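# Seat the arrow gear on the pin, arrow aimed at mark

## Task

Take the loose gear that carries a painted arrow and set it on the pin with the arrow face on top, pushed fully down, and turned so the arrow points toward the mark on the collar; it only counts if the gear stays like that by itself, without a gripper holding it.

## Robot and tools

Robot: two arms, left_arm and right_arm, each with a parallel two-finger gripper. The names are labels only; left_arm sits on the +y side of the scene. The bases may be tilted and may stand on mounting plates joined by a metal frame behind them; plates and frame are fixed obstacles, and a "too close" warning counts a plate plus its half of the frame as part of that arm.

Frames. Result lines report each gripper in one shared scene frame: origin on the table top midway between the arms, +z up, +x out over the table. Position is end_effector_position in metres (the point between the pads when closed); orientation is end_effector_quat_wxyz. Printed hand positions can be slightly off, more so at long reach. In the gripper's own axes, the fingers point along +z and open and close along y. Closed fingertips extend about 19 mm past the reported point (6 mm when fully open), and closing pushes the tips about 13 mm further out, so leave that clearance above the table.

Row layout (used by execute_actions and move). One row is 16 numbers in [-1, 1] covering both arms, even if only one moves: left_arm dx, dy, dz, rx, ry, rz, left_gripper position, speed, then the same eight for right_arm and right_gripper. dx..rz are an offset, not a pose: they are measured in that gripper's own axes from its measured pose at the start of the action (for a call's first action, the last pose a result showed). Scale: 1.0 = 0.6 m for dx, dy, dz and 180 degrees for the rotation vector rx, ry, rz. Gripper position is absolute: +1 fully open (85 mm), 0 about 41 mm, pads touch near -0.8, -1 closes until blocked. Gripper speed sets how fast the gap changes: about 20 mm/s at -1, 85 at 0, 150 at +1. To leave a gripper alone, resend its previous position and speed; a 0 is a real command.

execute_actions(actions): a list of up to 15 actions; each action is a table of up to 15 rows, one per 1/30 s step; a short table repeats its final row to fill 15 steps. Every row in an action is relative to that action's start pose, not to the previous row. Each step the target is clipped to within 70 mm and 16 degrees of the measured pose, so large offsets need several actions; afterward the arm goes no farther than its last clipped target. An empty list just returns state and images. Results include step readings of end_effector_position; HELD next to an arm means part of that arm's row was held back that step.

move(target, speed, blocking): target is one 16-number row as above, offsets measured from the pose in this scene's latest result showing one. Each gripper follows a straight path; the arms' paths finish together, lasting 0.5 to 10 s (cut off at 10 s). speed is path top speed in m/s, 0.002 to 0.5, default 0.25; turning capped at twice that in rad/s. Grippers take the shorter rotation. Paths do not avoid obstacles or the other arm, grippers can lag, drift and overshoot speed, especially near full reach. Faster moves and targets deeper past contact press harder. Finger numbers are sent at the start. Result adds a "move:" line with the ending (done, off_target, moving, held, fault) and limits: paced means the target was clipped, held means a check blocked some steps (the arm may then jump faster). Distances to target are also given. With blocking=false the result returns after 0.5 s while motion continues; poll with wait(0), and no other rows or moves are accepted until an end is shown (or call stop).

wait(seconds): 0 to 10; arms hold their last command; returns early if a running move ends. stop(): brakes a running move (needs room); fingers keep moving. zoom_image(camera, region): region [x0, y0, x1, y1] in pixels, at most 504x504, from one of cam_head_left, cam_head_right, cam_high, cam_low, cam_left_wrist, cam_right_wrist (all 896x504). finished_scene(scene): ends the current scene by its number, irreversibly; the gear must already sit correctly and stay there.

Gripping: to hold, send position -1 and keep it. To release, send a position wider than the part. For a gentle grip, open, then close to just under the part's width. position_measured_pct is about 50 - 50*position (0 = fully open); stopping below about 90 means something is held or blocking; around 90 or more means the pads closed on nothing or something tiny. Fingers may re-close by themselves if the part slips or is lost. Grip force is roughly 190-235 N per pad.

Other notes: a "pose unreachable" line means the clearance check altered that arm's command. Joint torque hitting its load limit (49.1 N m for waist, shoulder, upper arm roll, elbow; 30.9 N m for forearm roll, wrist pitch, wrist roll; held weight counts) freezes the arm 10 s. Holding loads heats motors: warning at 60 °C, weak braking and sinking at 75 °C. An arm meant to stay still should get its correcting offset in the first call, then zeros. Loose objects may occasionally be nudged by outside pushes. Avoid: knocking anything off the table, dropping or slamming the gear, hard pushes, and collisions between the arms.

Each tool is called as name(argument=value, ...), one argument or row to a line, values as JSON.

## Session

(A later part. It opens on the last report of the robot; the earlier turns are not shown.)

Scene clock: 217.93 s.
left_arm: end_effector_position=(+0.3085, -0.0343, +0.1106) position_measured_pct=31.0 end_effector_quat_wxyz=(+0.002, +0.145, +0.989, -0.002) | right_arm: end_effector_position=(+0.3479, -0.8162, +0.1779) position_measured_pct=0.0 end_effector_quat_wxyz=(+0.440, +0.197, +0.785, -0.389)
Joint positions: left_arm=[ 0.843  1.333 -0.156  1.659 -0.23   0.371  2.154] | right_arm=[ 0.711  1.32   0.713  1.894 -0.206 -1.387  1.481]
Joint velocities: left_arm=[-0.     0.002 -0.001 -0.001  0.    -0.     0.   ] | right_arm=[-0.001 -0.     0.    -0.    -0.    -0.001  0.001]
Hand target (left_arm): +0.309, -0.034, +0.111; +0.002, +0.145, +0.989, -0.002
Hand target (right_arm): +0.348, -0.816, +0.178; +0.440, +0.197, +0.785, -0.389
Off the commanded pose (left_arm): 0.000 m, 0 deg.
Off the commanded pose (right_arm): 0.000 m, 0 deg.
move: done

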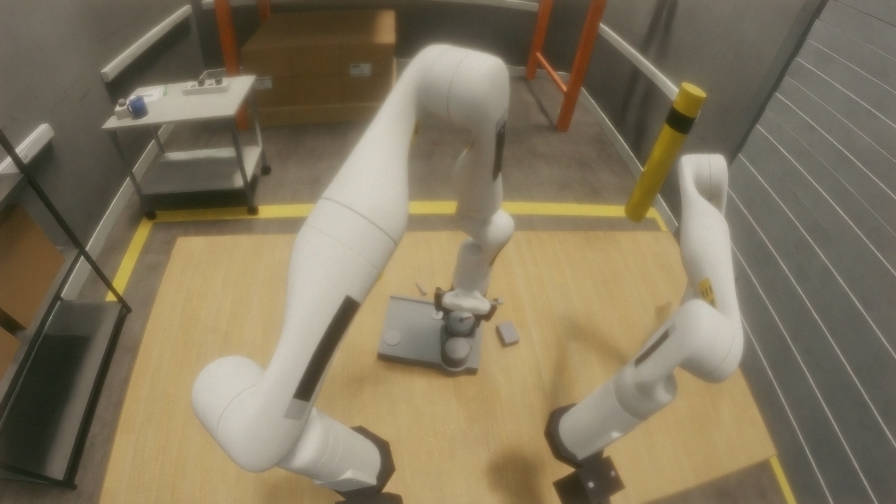

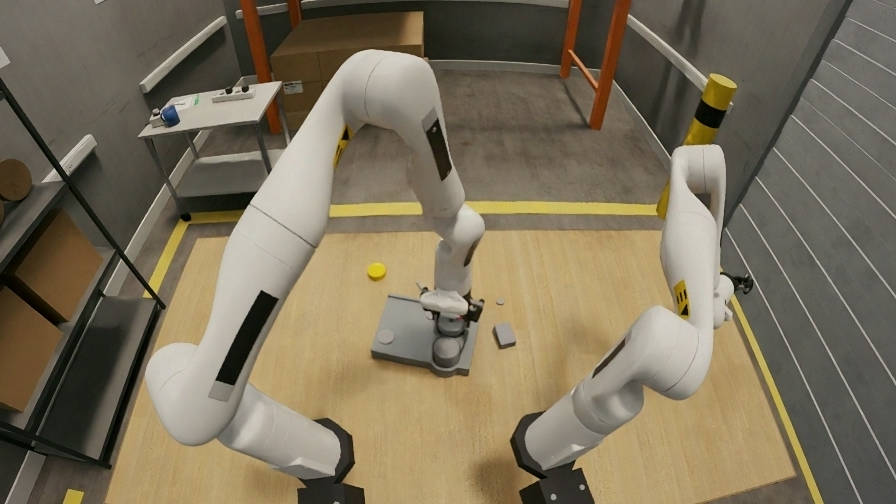

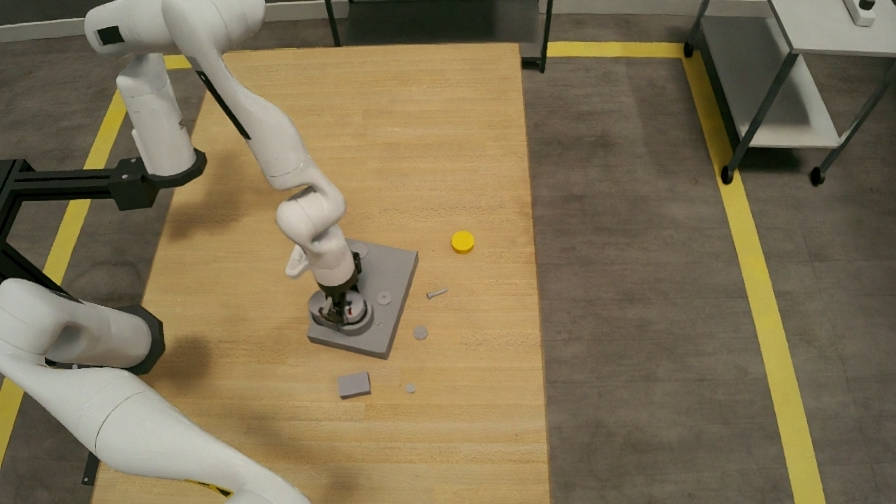

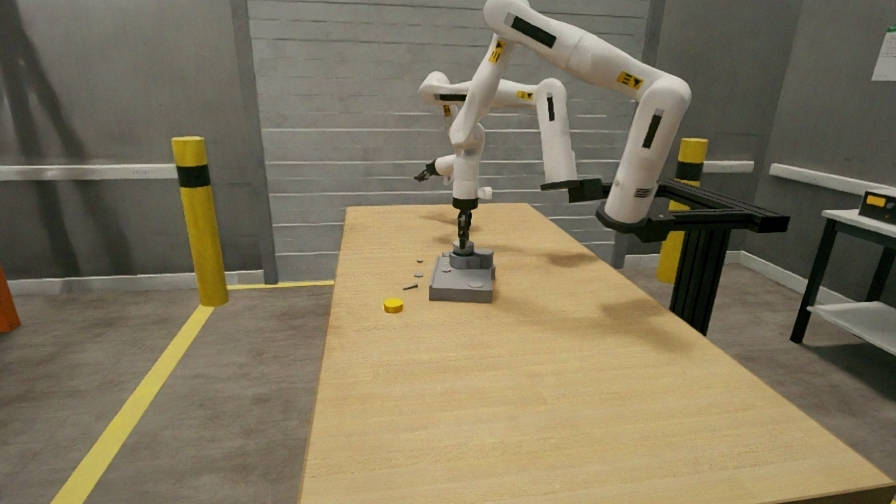

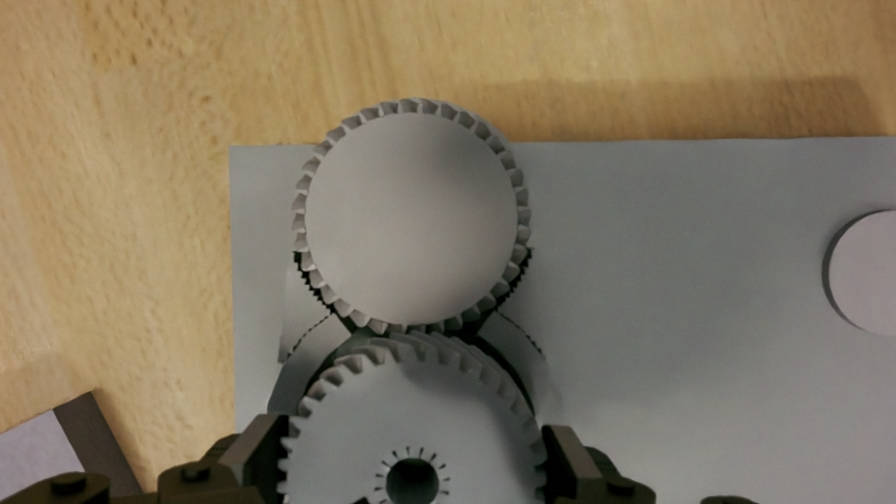

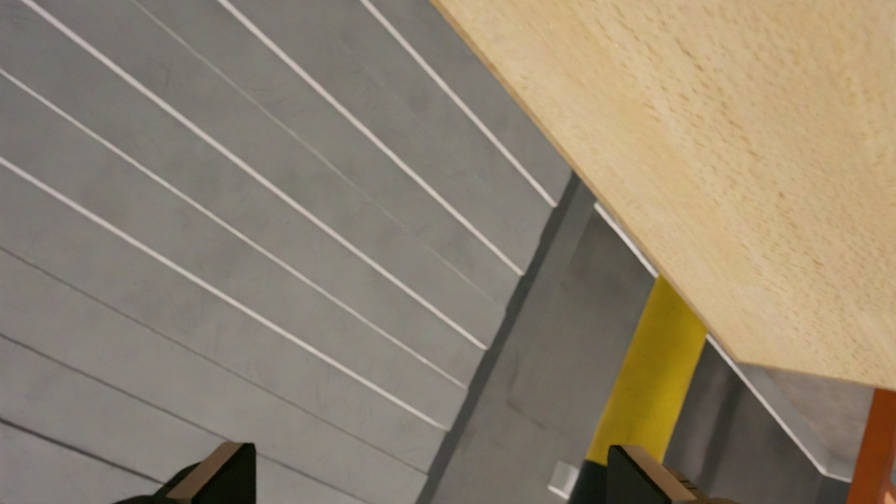

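execute_actions(
  actions=[
    [[0,0,0.00056,0,0,0,-1,-0.3,0,0,0,0,0,0,1,0],[0,0,0.00111,0,0,0,-1,-0.3,0,0,0,0,0,0,1,0],[0,0,0.00167,0,0,0,-1,-0.3,0,0,0,0,0,0,1,0],[0,0,0.00222,0,0,0,-1,-0.3,0,0,0,0,0,0,1,0],[0,0,0.00278,0,0,0,-1,-0.3,0,0,0,0,0,0,1,0],[0,0,0.00333,0,0,0,-1,-0.3,0,0,0,0,0,0,1,0],[0,0,0.00389,0,0,0,-1,-0.3,0,0,0,0,0,0,1,0],[0,0,0.00444,0,0,-0.00168,-1,-0.3,0,0,0,0,0,0,1,0],[0,0,0.005,0,0,-0.00337,-1,-0.3,0,0,0,0,0,0,1,0],[0,0,0.00556,0,0,-0.00505,-1,-0.3,0,0,0,0,0,0,1,0],[0,0,0.00611,0,0,-0.00674,-1,-0.3,0,0,0,0,0,0,1,0],[0,0,0.00667,0,0,-0.00842,-1,-0.3,0,0,0,0,0,0,1,0],[0,0,0.00722,0,0,-0.01011,-1,-0.3,0,0,0,0,0,0,1,0],[0,0,0.00778,0,0,-0.01179,-1,-0.3,0,0,0,0,0,0,1,0],[0,0,0.00833,0,0,-0.01348,-1,-0.3,0,0,0,0,0,0,1,0]],
    [[0,0,0.00111,0,0,-0.00337,-1,-0.3,0,0,0,0,0,0,1,0],[0,0,0.00167,0,0,-0.00505,-1,-0.3,0,0,0,0,0,0,1,0],[0,0,0.00222,0,0,-0.00674,-1,-0.3,0,0,0,0,0,0,1,0],[0,0,0.00278,0,0,-0.00842,-1,-0.3,0,0,0,0,0,0,1,0],[0,0,0.00333,0,0,-0.01011,-1,-0.3,0,0,0,0,0,0,1,0],[0,0,0.00389,0,0,-0.01179,-1,-0.3,0,0,0,0,0,0,1,0],[0,0,0.00444,0,0,-0.01348,-1,-0.3,0,0,0,0,0,0,1,0],[0,0,0.005,0,0,-0.01516,-1,-0.3,0,0,0,0,0,0,1,0],[0,0,0.00556,0,0,-0.01685,-1,-0.3,0,0,0,0,0,0,1,0],[0,0,0.00611,0,0,-0.01853,-1,-0.3,0,0,0,0,0,0,1,0],[0,0,0.00667,0,0,-0.02022,-1,-0.3,0,0,0,0,0,0,1,0]],
  ],
)

Scene clock: 227.83 s.
left_arm: end_effector_position=(+0.3084, -0.0345, +0.1027) position_measured_pct=31.0 end_effector_quat_wxyz=(+0.001, +0.100, +0.995, -0.003) | right_arm: end_effector_position=(+0.3479, -0.8162, +0.1779) position_measured_pct=0.0 end_effector_quat_wxyz=(+0.440, +0.197, +0.785, -0.389)
Joint positions: left_arm=[ 0.849  1.351 -0.171  1.651 -0.19   0.358  2.21 ] | right_arm=[ 0.711  1.32   0.713  1.894 -0.206 -1.387  1.481]
Joint velocities: left_arm=[ 0.003  0.006 -0.004 -0.002  0.014 -0.003  0.019] | right_arm=[-0.001 -0.    -0.    -0.    -0.     0.     0.001]
Hand target (left_arm): +0.308, -0.034, +0.103; +0.001, +0.099, +0.995, -0.002
Hand target (right_arm): +0.348, -0.816, +0.178; +0.440, +0.197, +0.785, -0.389
Off the commanded pose (left_arm): 0.000 m, 0 deg.
Off the commanded pose (right_arm): 0.000 m, 0 deg.
Step readings (end_effector_position; steps 1 to 15: 1st action; 16 to 30: 2nd action):
0: left_arm (+0.3085, -0.0343, +0.1105) | right_arm (+0.3479, -0.8162, +0.1779)
1: left_arm (+0.3085, -0.0343, +0.1104) | right_arm (+0.3479, -0.8162, +0.1779)
2: left_arm (+0.3085, -0.0343, +0.1103) | right_arm (+0.3479, -0.8162, +0.1779)
4: left_arm (+0.3085, -0.0343, +0.1099) | right_arm (+0.3479, -0.8162, +0.1779)
8: left_arm (+0.3085, -0.0343, +0.1087) | right_arm (+0.3479, -0.8162, +0.1779)
15: left_arm (+0.3085, -0.0344, +0.1065) | right_arm (+0.3479, -0.8162, +0.1779)
16: left_arm (+0.3085, -0.0344, +0.1063) | right_arm (+0.3479, -0.8162, +0.1779)
17: left_arm (+0.3085, -0.0344, +0.1061) | right_arm (+0.3479, -0.8162, +0.1779)
19: left_arm (+0.3085, -0.0344, +0.1056) | right_arm (+0.3479, -0.8162, +0.1779)
23: left_arm (+0.3084, -0.0344, +0.1044) | right_arm (+0.3479, -0.8162, +0.1779)
30: end_effector_position above

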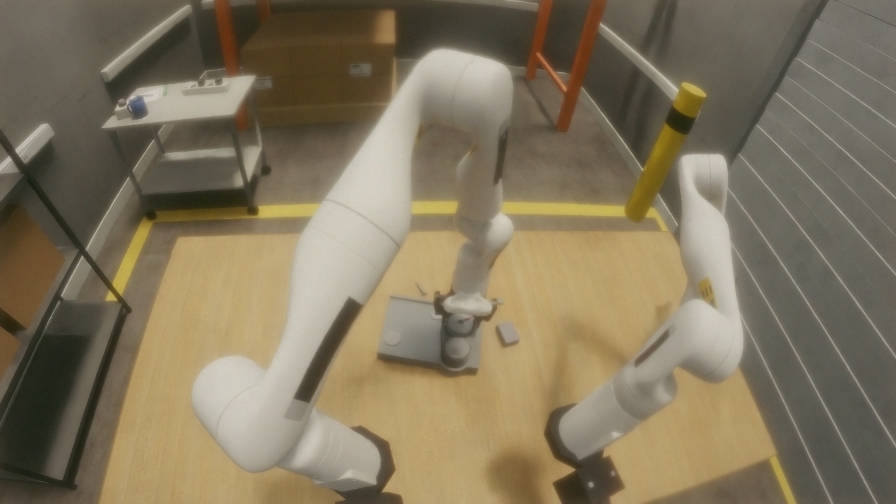

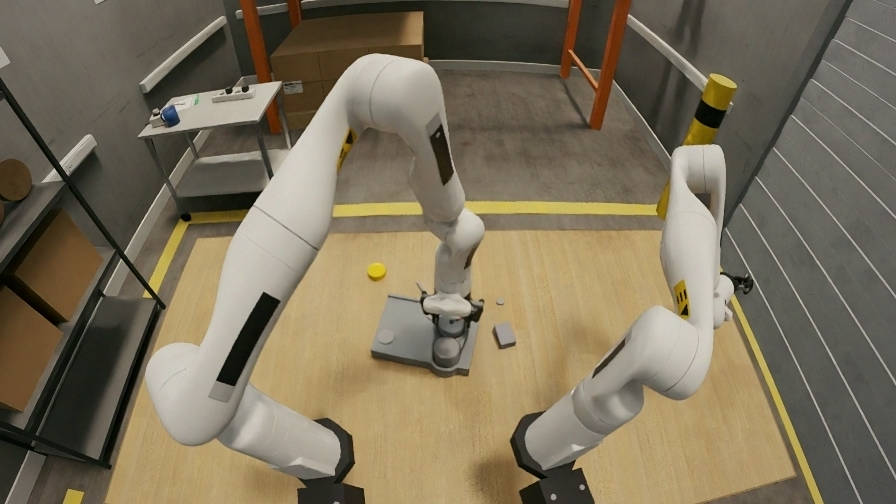

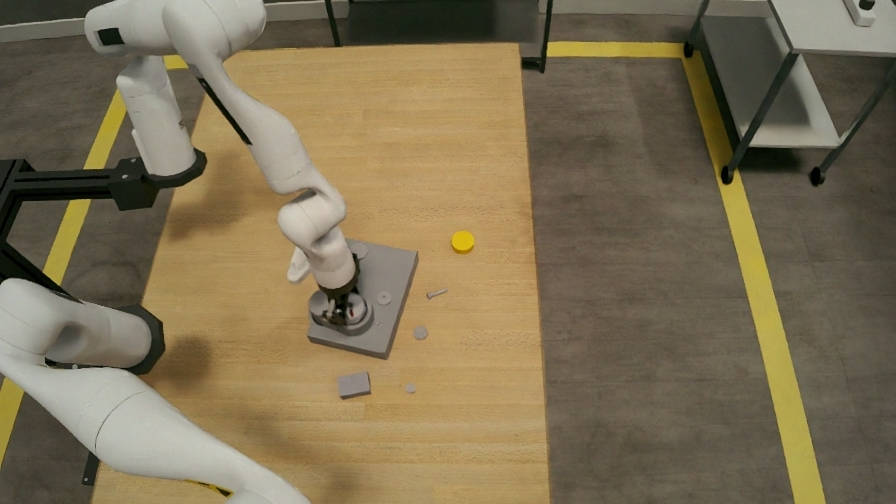

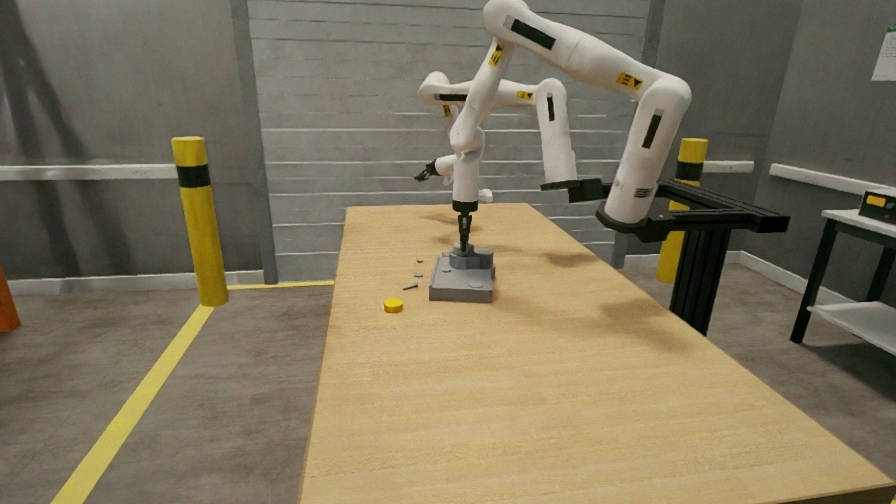

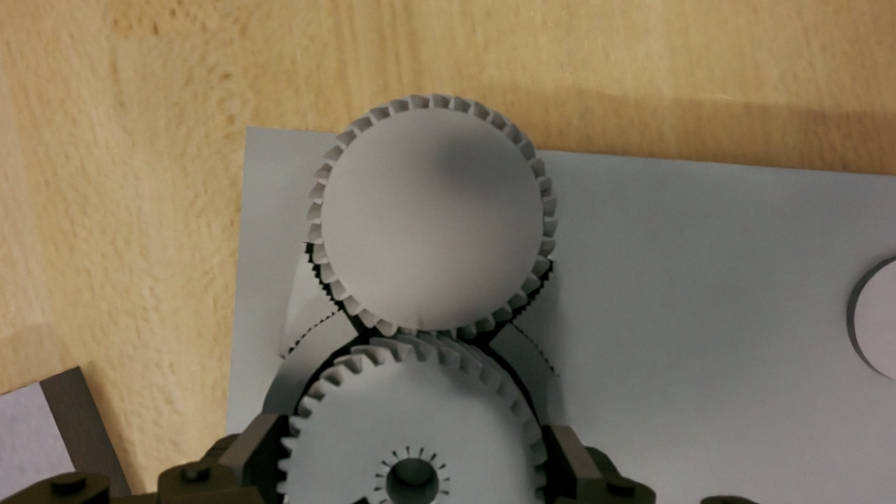

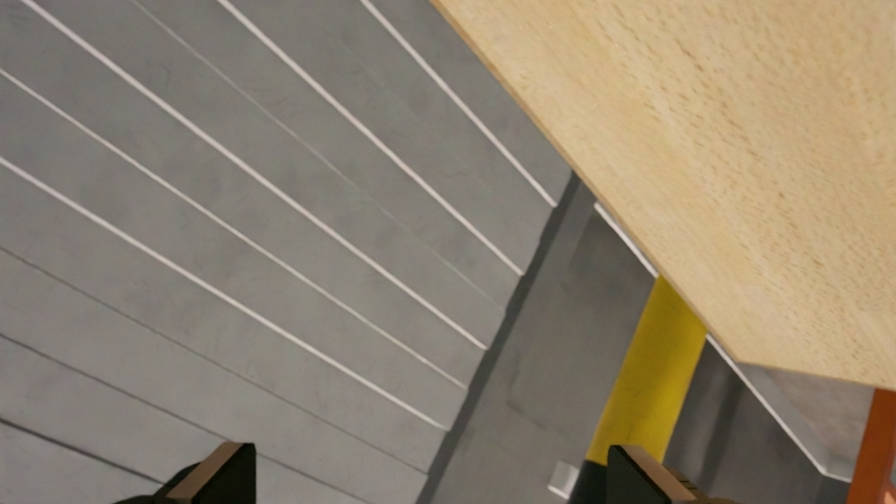

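execute_actions(
  actions=[],
)

Scene clock: 234.33 s.
left_arm: end_effector_position=(+0.3084, -0.0345, +0.1025) position_measured_pct=31.0 end_effector_quat_wxyz=(+0.001, +0.099, +0.995, -0.003) | right_arm: end_effector_position=(+0.3479, -0.8162, +0.1779) position_measured_pct=0.0 end_effector_quat_wxyz=(+0.440, +0.197, +0.785, -0.389)
Joint positions: left_arm=[ 0.85   1.352 -0.171  1.651 -0.189  0.358  2.211] | right_arm=[ 0.711  1.32   0.713  1.894 -0.206 -1.387  1.481]
Joint velocities: left_arm=[ 0.    -0.002  0.    -0.     0.001 -0.     0.   ] | right_arm=[-0.001 -0.001 -0.     0.001  0.    -0.     0.001]
Hand target (left_arm): +0.308, -0.034, +0.103; +0.001, +0.099, +0.995, -0.002
Hand target (right_arm): +0.348, -0.816, +0.178; +0.440, +0.197, +0.785, -0.389
Off the commanded pose (left_arm): 0.000 m, 0 deg.
Off the commanded pose (right_arm): 0.000 m, 0 deg.

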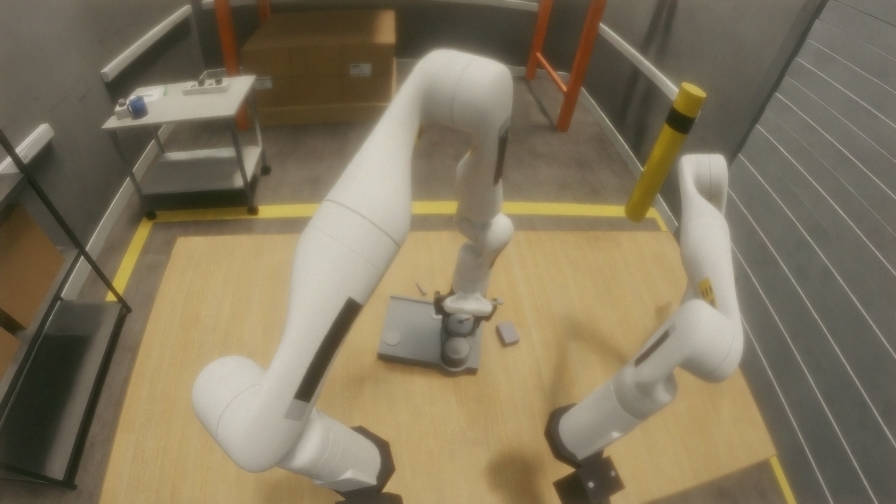

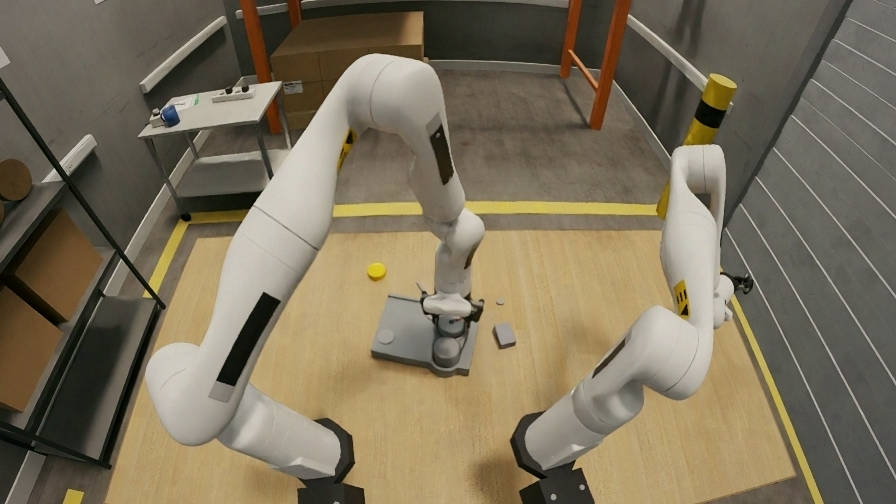

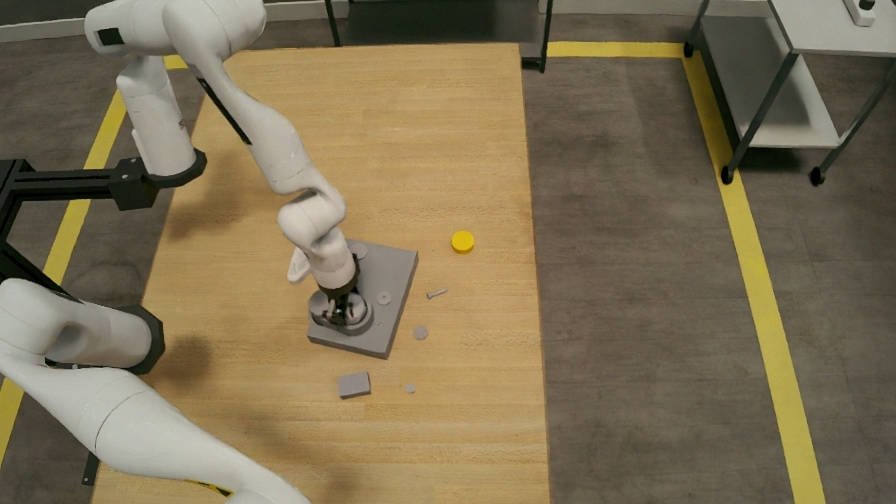

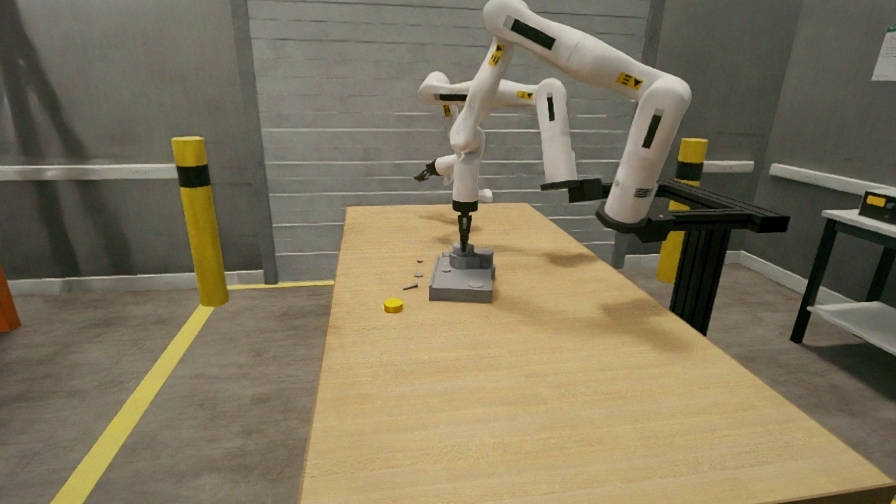

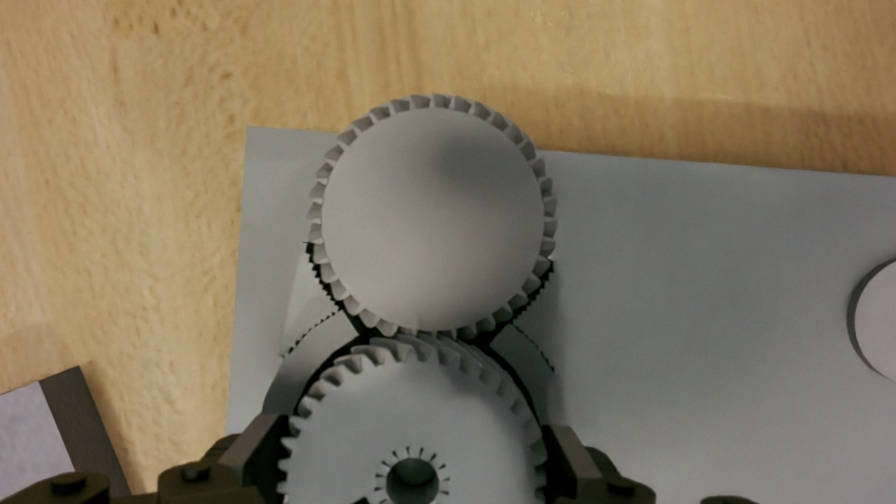

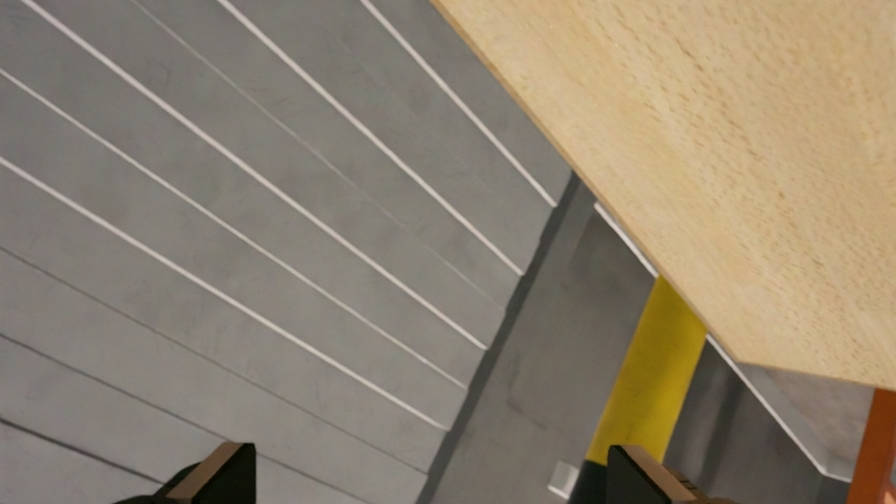

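execute_actions(
  actions=[
    [[0,0,0.00056,0,0,-0.00168,-1,-0.3,0,0,0,0,0,0,1,0],[0,0,0.00111,0,0,-0.00337,-1,-0.3,0,0,0,0,0,0,1,0],[0,0,0.00167,0,0,-0.00505,-1,-0.3,0,0,0,0,0,0,1,0],[0,0,0.00222,0,0,-0.00674,-1,-0.3,0,0,0,0,0,0,1,0],[0,0,0.00278,0,0,-0.00842,-1,-0.3,0,0,0,0,0,0,1,0],[0,0,0.00333,0,0,-0.01011,-1,-0.3,0,0,0,0,0,0,1,0],[0,0,0.00389,0,0,-0.01179,-1,-0.3,0,0,0,0,0,0,1,0],[0,0,0.00444,0,0,-0.01348,-1,-0.3,0,0,0,0,0,0,1,0],[0,0,0.005,0,0,-0.01516,-1,-0.3,0,0,0,0,0,0,1,0],[0,0,0.00556,0,0,-0.01685,-1,-0.3,0,0,0,0,0,0,1,0],[0,0,0.00611,0,0,-0.01853,-1,-0.3,0,0,0,0,0,0,1,0],[0,0,0.00667,0,0,-0.02022,-1,-0.3,0,0,0,0,0,0,1,0],[0,0,0.00722,0,0,-0.0219,-1,-0.3,0,0,0,0,0,0,1,0],[0,0,0.00778,0,0,-0.02359,-1,-0.3,0,0,0,0,0,0,1,0],[0,0,0.00833,0,0,-0.02527,-1,-0.3,0,0,0,0,0,0,1,0]],
  ],
)

Scene clock: 239.27 s.
left_arm: end_effector_position=(+0.3084, -0.0346, +0.0984) position_measured_pct=31.0 end_effector_quat_wxyz=(+0.001, +0.067, +0.998, -0.003) | right_arm: end_effector_position=(+0.3479, -0.8162, +0.1779) position_measured_pct=0.0 end_effector_quat_wxyz=(+0.440, +0.197, +0.785, -0.389)
Joint positions: left_arm=[ 0.855  1.361 -0.181  1.647 -0.159  0.351  2.252] | right_arm=[ 0.711  1.32   0.713  1.894 -0.206 -1.387  1.481]
Joint velocities: left_arm=[ 0.012  0.024 -0.025 -0.009  0.071 -0.015  0.097] | right_arm=[ 0.     0.001 -0.001 -0.001 -0.     0.     0.   ]
Hand target (left_arm): +0.308, -0.035, +0.098; +0.001, +0.060, +0.998, -0.003
Hand target (right_arm): +0.348, -0.816, +0.178; +0.440, +0.197, +0.785, -0.389
Off the commanded pose (left_arm): 0.001 m, 1 deg.
Off the commanded pose (right_arm): 0.000 m, 0 deg.
Step readings (end_effector_position):
0: left_arm (+0.3084, -0.0345, +0.1025) | right_arm (+0.3479, -0.8162, +0.1779)
1: left_arm (+0.3084, -0.0345, +0.1025) | right_arm (+0.3479, -0.8162, +0.1779)
2: left_arm (+0.3084, -0.0345, +0.1023) | right_arm (+0.3479, -0.8162, +0.1779)
4: left_arm (+0.3084, -0.0345, +0.1019) | right_arm (+0.3479, -0.8162, +0.1779)
8: left_arm (+0.3084, -0.0345, +0.1007) | right_arm (+0.3479, -0.8162, +0.1779)
15: end_effector_position above

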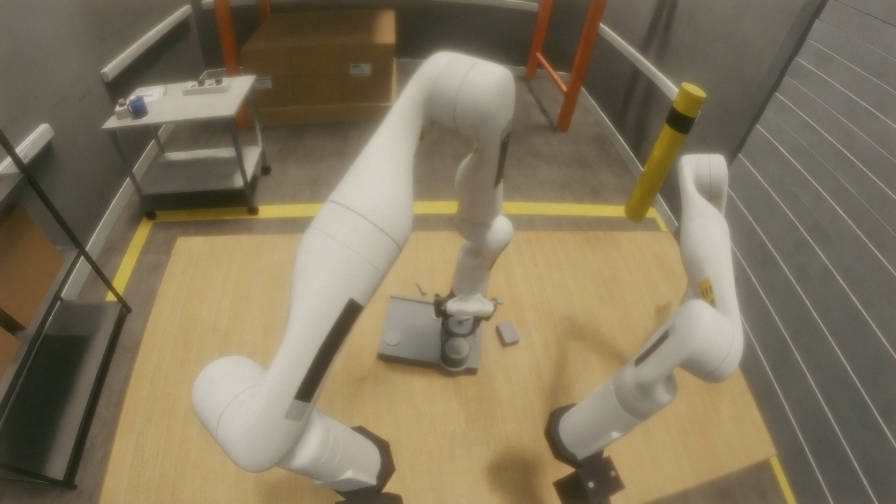

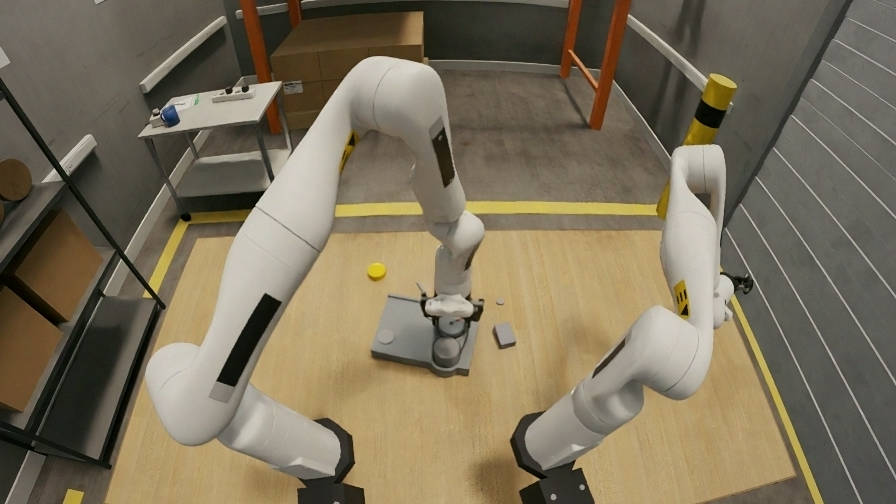

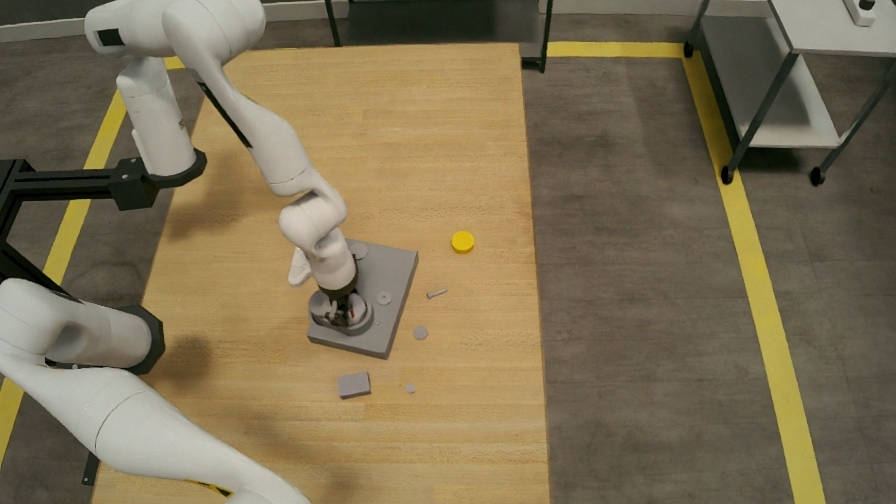

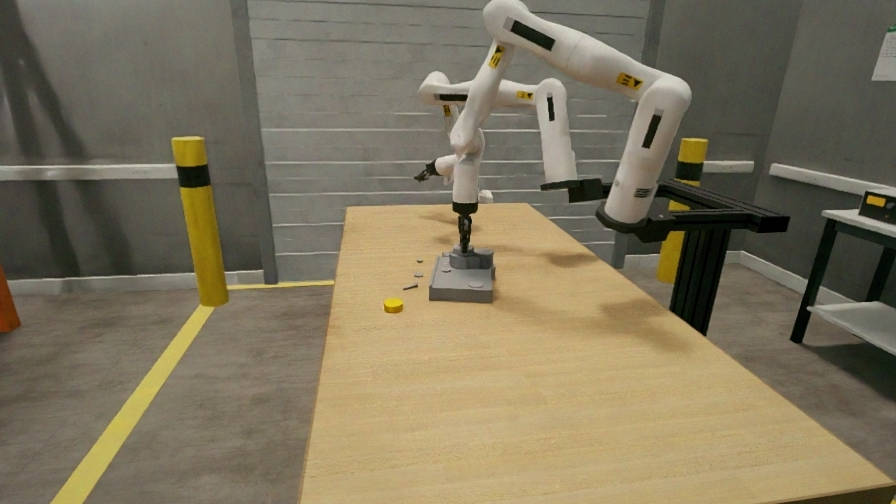

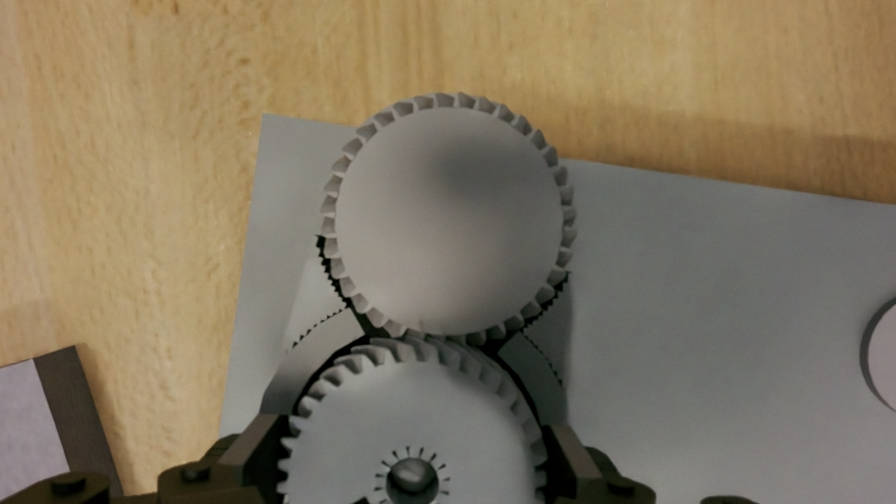

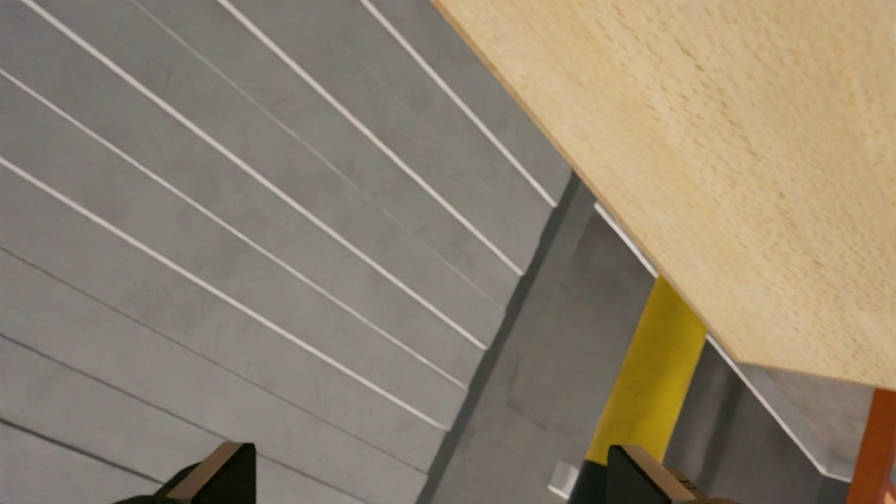

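zoom_image(
  camera="cam_left_wrist",
  region=[260, 250, 600, 504],
)

zoom_image(
  camera="cam_low",
  region=[410, 200, 520, 310],
)

Region (260, 250, 600, 504) of cam_left_wrist's 896x504 image, scaled by 1.482; it fills the top 377 rows of this view, and the rest is white.

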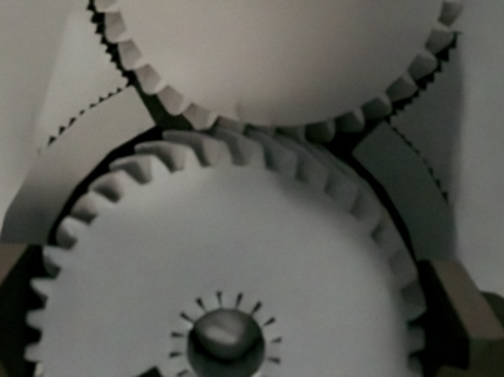

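Region (410, 200, 520, 310) of cam_low's 896x504 image, scaled by 4.582, with more detail than that image has.

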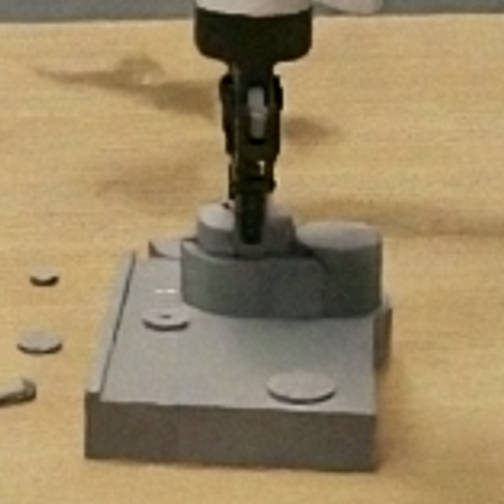

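execute_actions(
  actions=[
    [[0,0,0.00205,0,0,-0.0065,-1,-0.3,0,0,0,0,0,0,1,0],[0,0,0.0026,0,0,-0.0082,-1,-0.3,0,0,0,0,0,0,1,0],[0,0,0.00315,0,0,-0.0099,-1,-0.3,0,0,0,0,0,0,1,0],[0,0,0.0037,0,0,-0.0115,-1,-0.3,0,0,0,0,0,0,1,0],[0,0,0.00425,0,0,-0.0132,-1,-0.3,0,0,0,0,0,0,1,0],[0,0,0.0048,0,0,-0.0149,-1,-0.3,0,0,0,0,0,0,1,0],[0,0,0.0053,0,0,-0.0164,-1,-0.3,0,0,0,0,0,0,1,0],[0,0,0.00567,0,0,-0.01746,-1,-0.3,0,0,0,0,0,0,1,0]],
  ],
)

Scene clock: 246.20 s.
left_arm: end_effector_position=(+0.3083, -0.0346, +0.0949) position_measured_pct=31.0 end_effector_quat_wxyz=(+0.001, +0.039, +0.999, -0.003) | right_arm: end_effector_position=(+0.3479, -0.8162, +0.1779) position_measured_pct=0.0 end_effector_quat_wxyz=(+0.440, +0.197, +0.785, -0.389)
Joint positions: left_arm=[ 0.859  1.37  -0.189  1.644 -0.134  0.346  2.285] | right_arm=[ 0.711  1.32   0.713  1.894 -0.206 -1.387  1.481]
Joint velocities: left_arm=[ 0.001  0.001 -0.003 -0.001  0.004 -0.002  0.004] | right_arm=[-0.     0.    -0.001  0.    -0.     0.     0.   ]
Hand target (left_arm): +0.308, -0.035, +0.095; +0.001, +0.039, +0.999, -0.003
Hand target (right_arm): +0.348, -0.816, +0.178; +0.440, +0.197, +0.785, -0.389
Off the commanded pose (left_arm): 0.000 m, 0 deg.
Off the commanded pose (right_arm): 0.000 m, 0 deg.
Step readings (end_effector_position):
0: left_arm (+0.3083, -0.0346, +0.0974) | right_arm (+0.3479, -0.8162, +0.1779)
1: left_arm (+0.3083, -0.0346, +0.0974) | right_arm (+0.3479, -0.8162, +0.1779)
2: left_arm (+0.3083, -0.0346, +0.0972) | right_arm (+0.3479, -0.8162, +0.1779)
4: left_arm (+0.3083, -0.0346, +0.0968) | right_arm (+0.3479, -0.8162, +0.1779)
8: left_arm (+0.3083, -0.0346, +0.0956) | right_arm (+0.3479, -0.8162, +0.1779)
15: end_effector_position above

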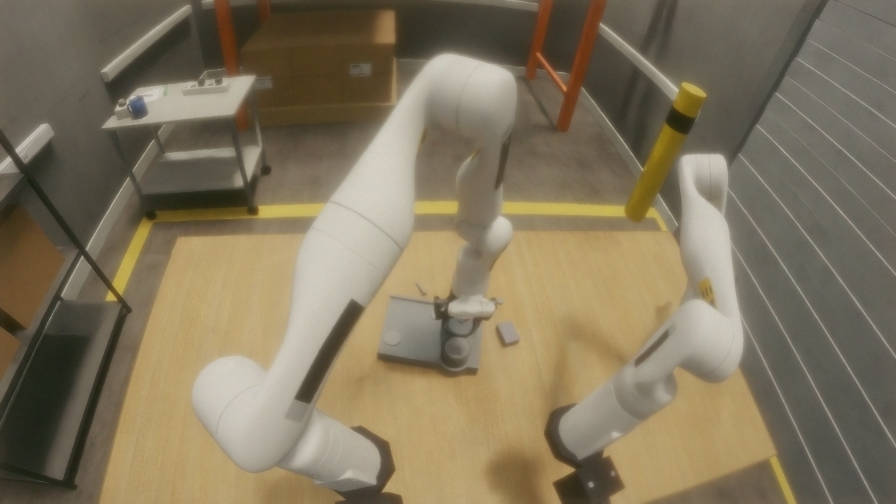

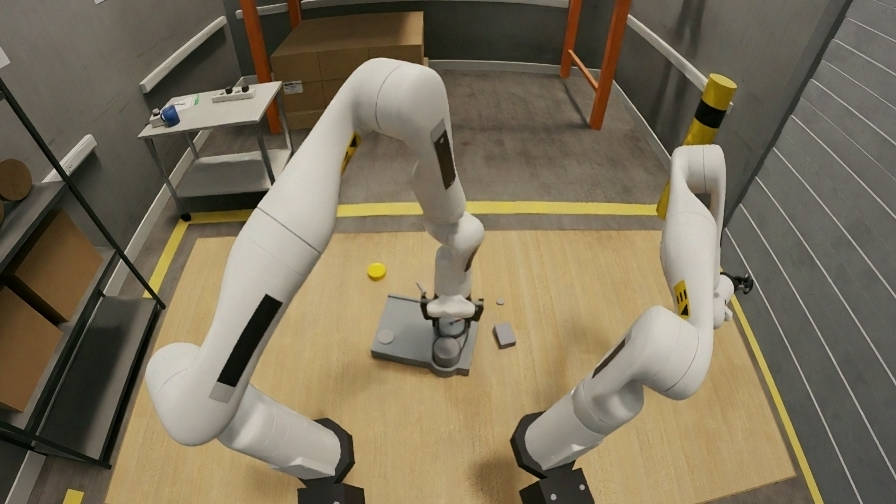

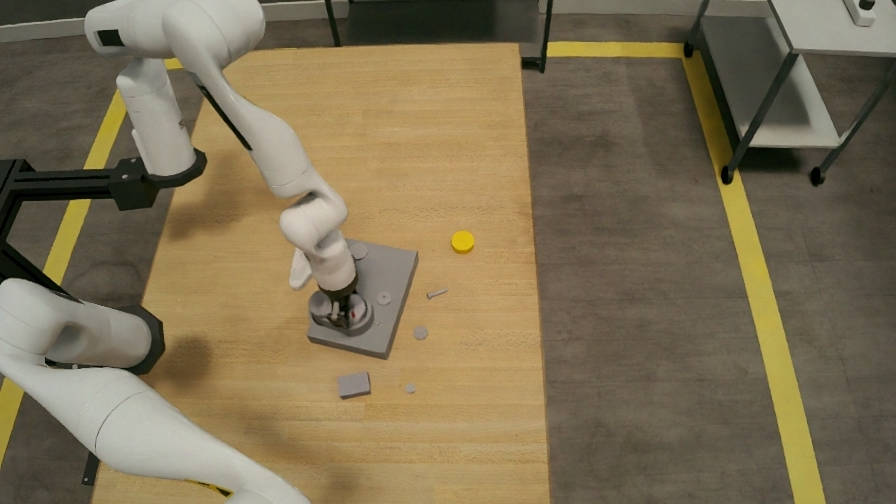

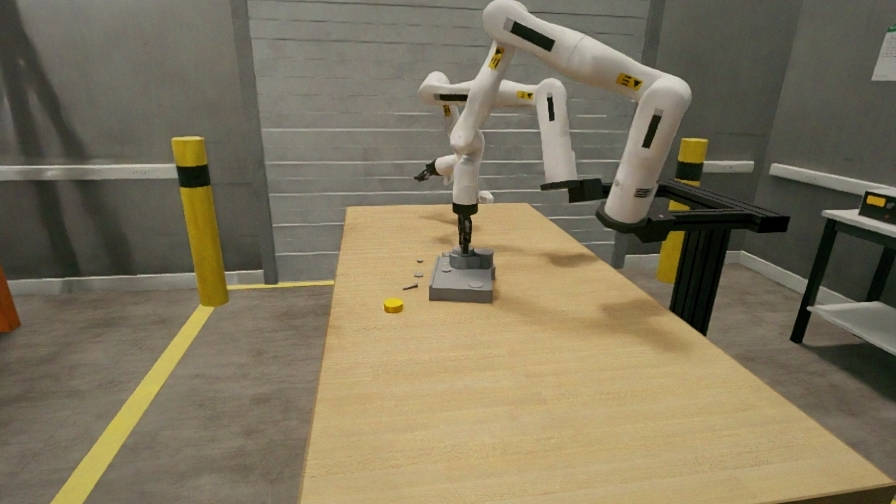

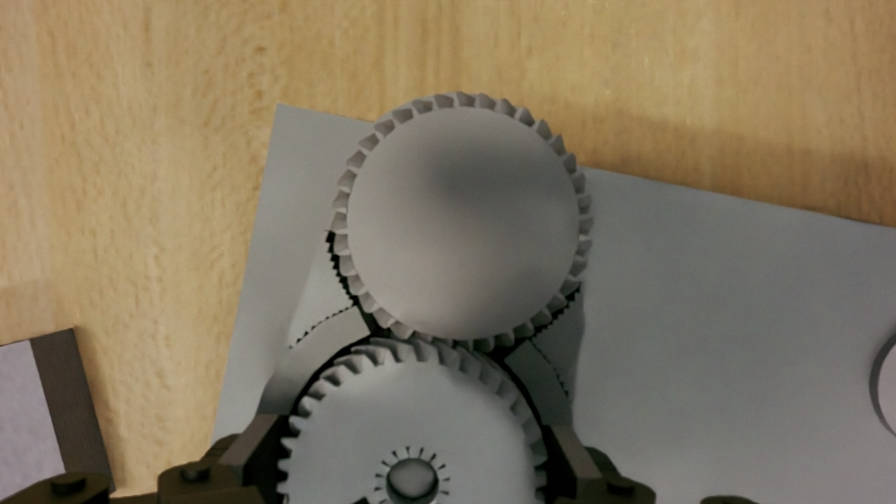

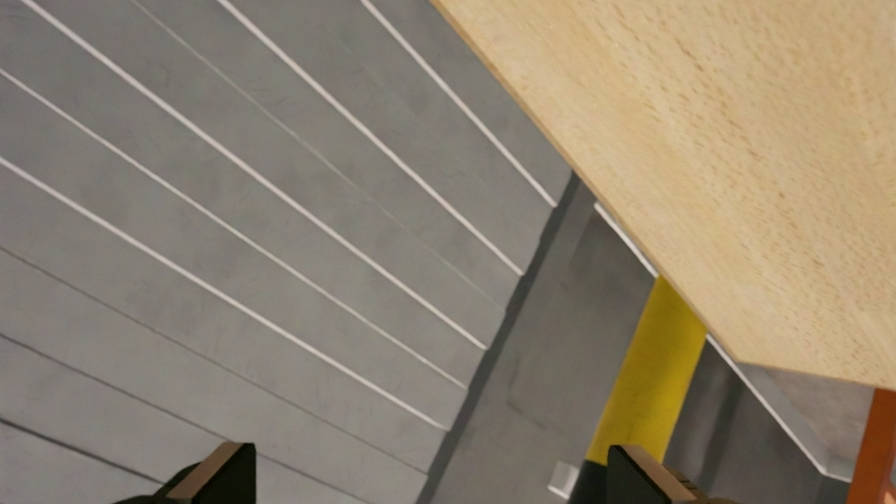

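zoom_image(
  camera="cam_left_wrist",
  region=[350, 300, 530, 400],
)

zoom_image(
  camera="cam_high",
  region=[290, 240, 430, 370],
)

Region (350, 300, 530, 400) of cam_left_wrist's 896x504 image, scaled by 2.800.

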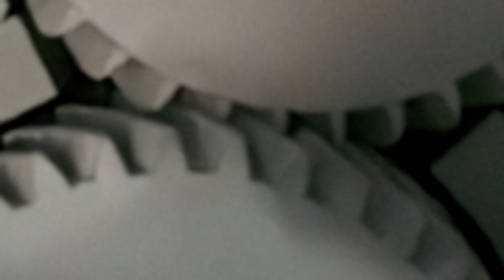

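Region (290, 240, 430, 370) of cam_high's 896x504 image, scaled by 3.600, with more detail than that image has; it fills the top 468 rows of this view, and the rest is white.

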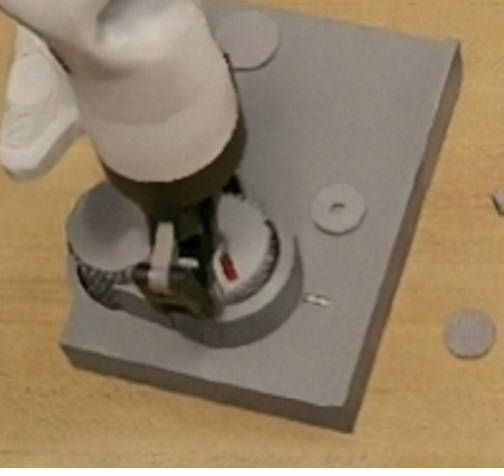

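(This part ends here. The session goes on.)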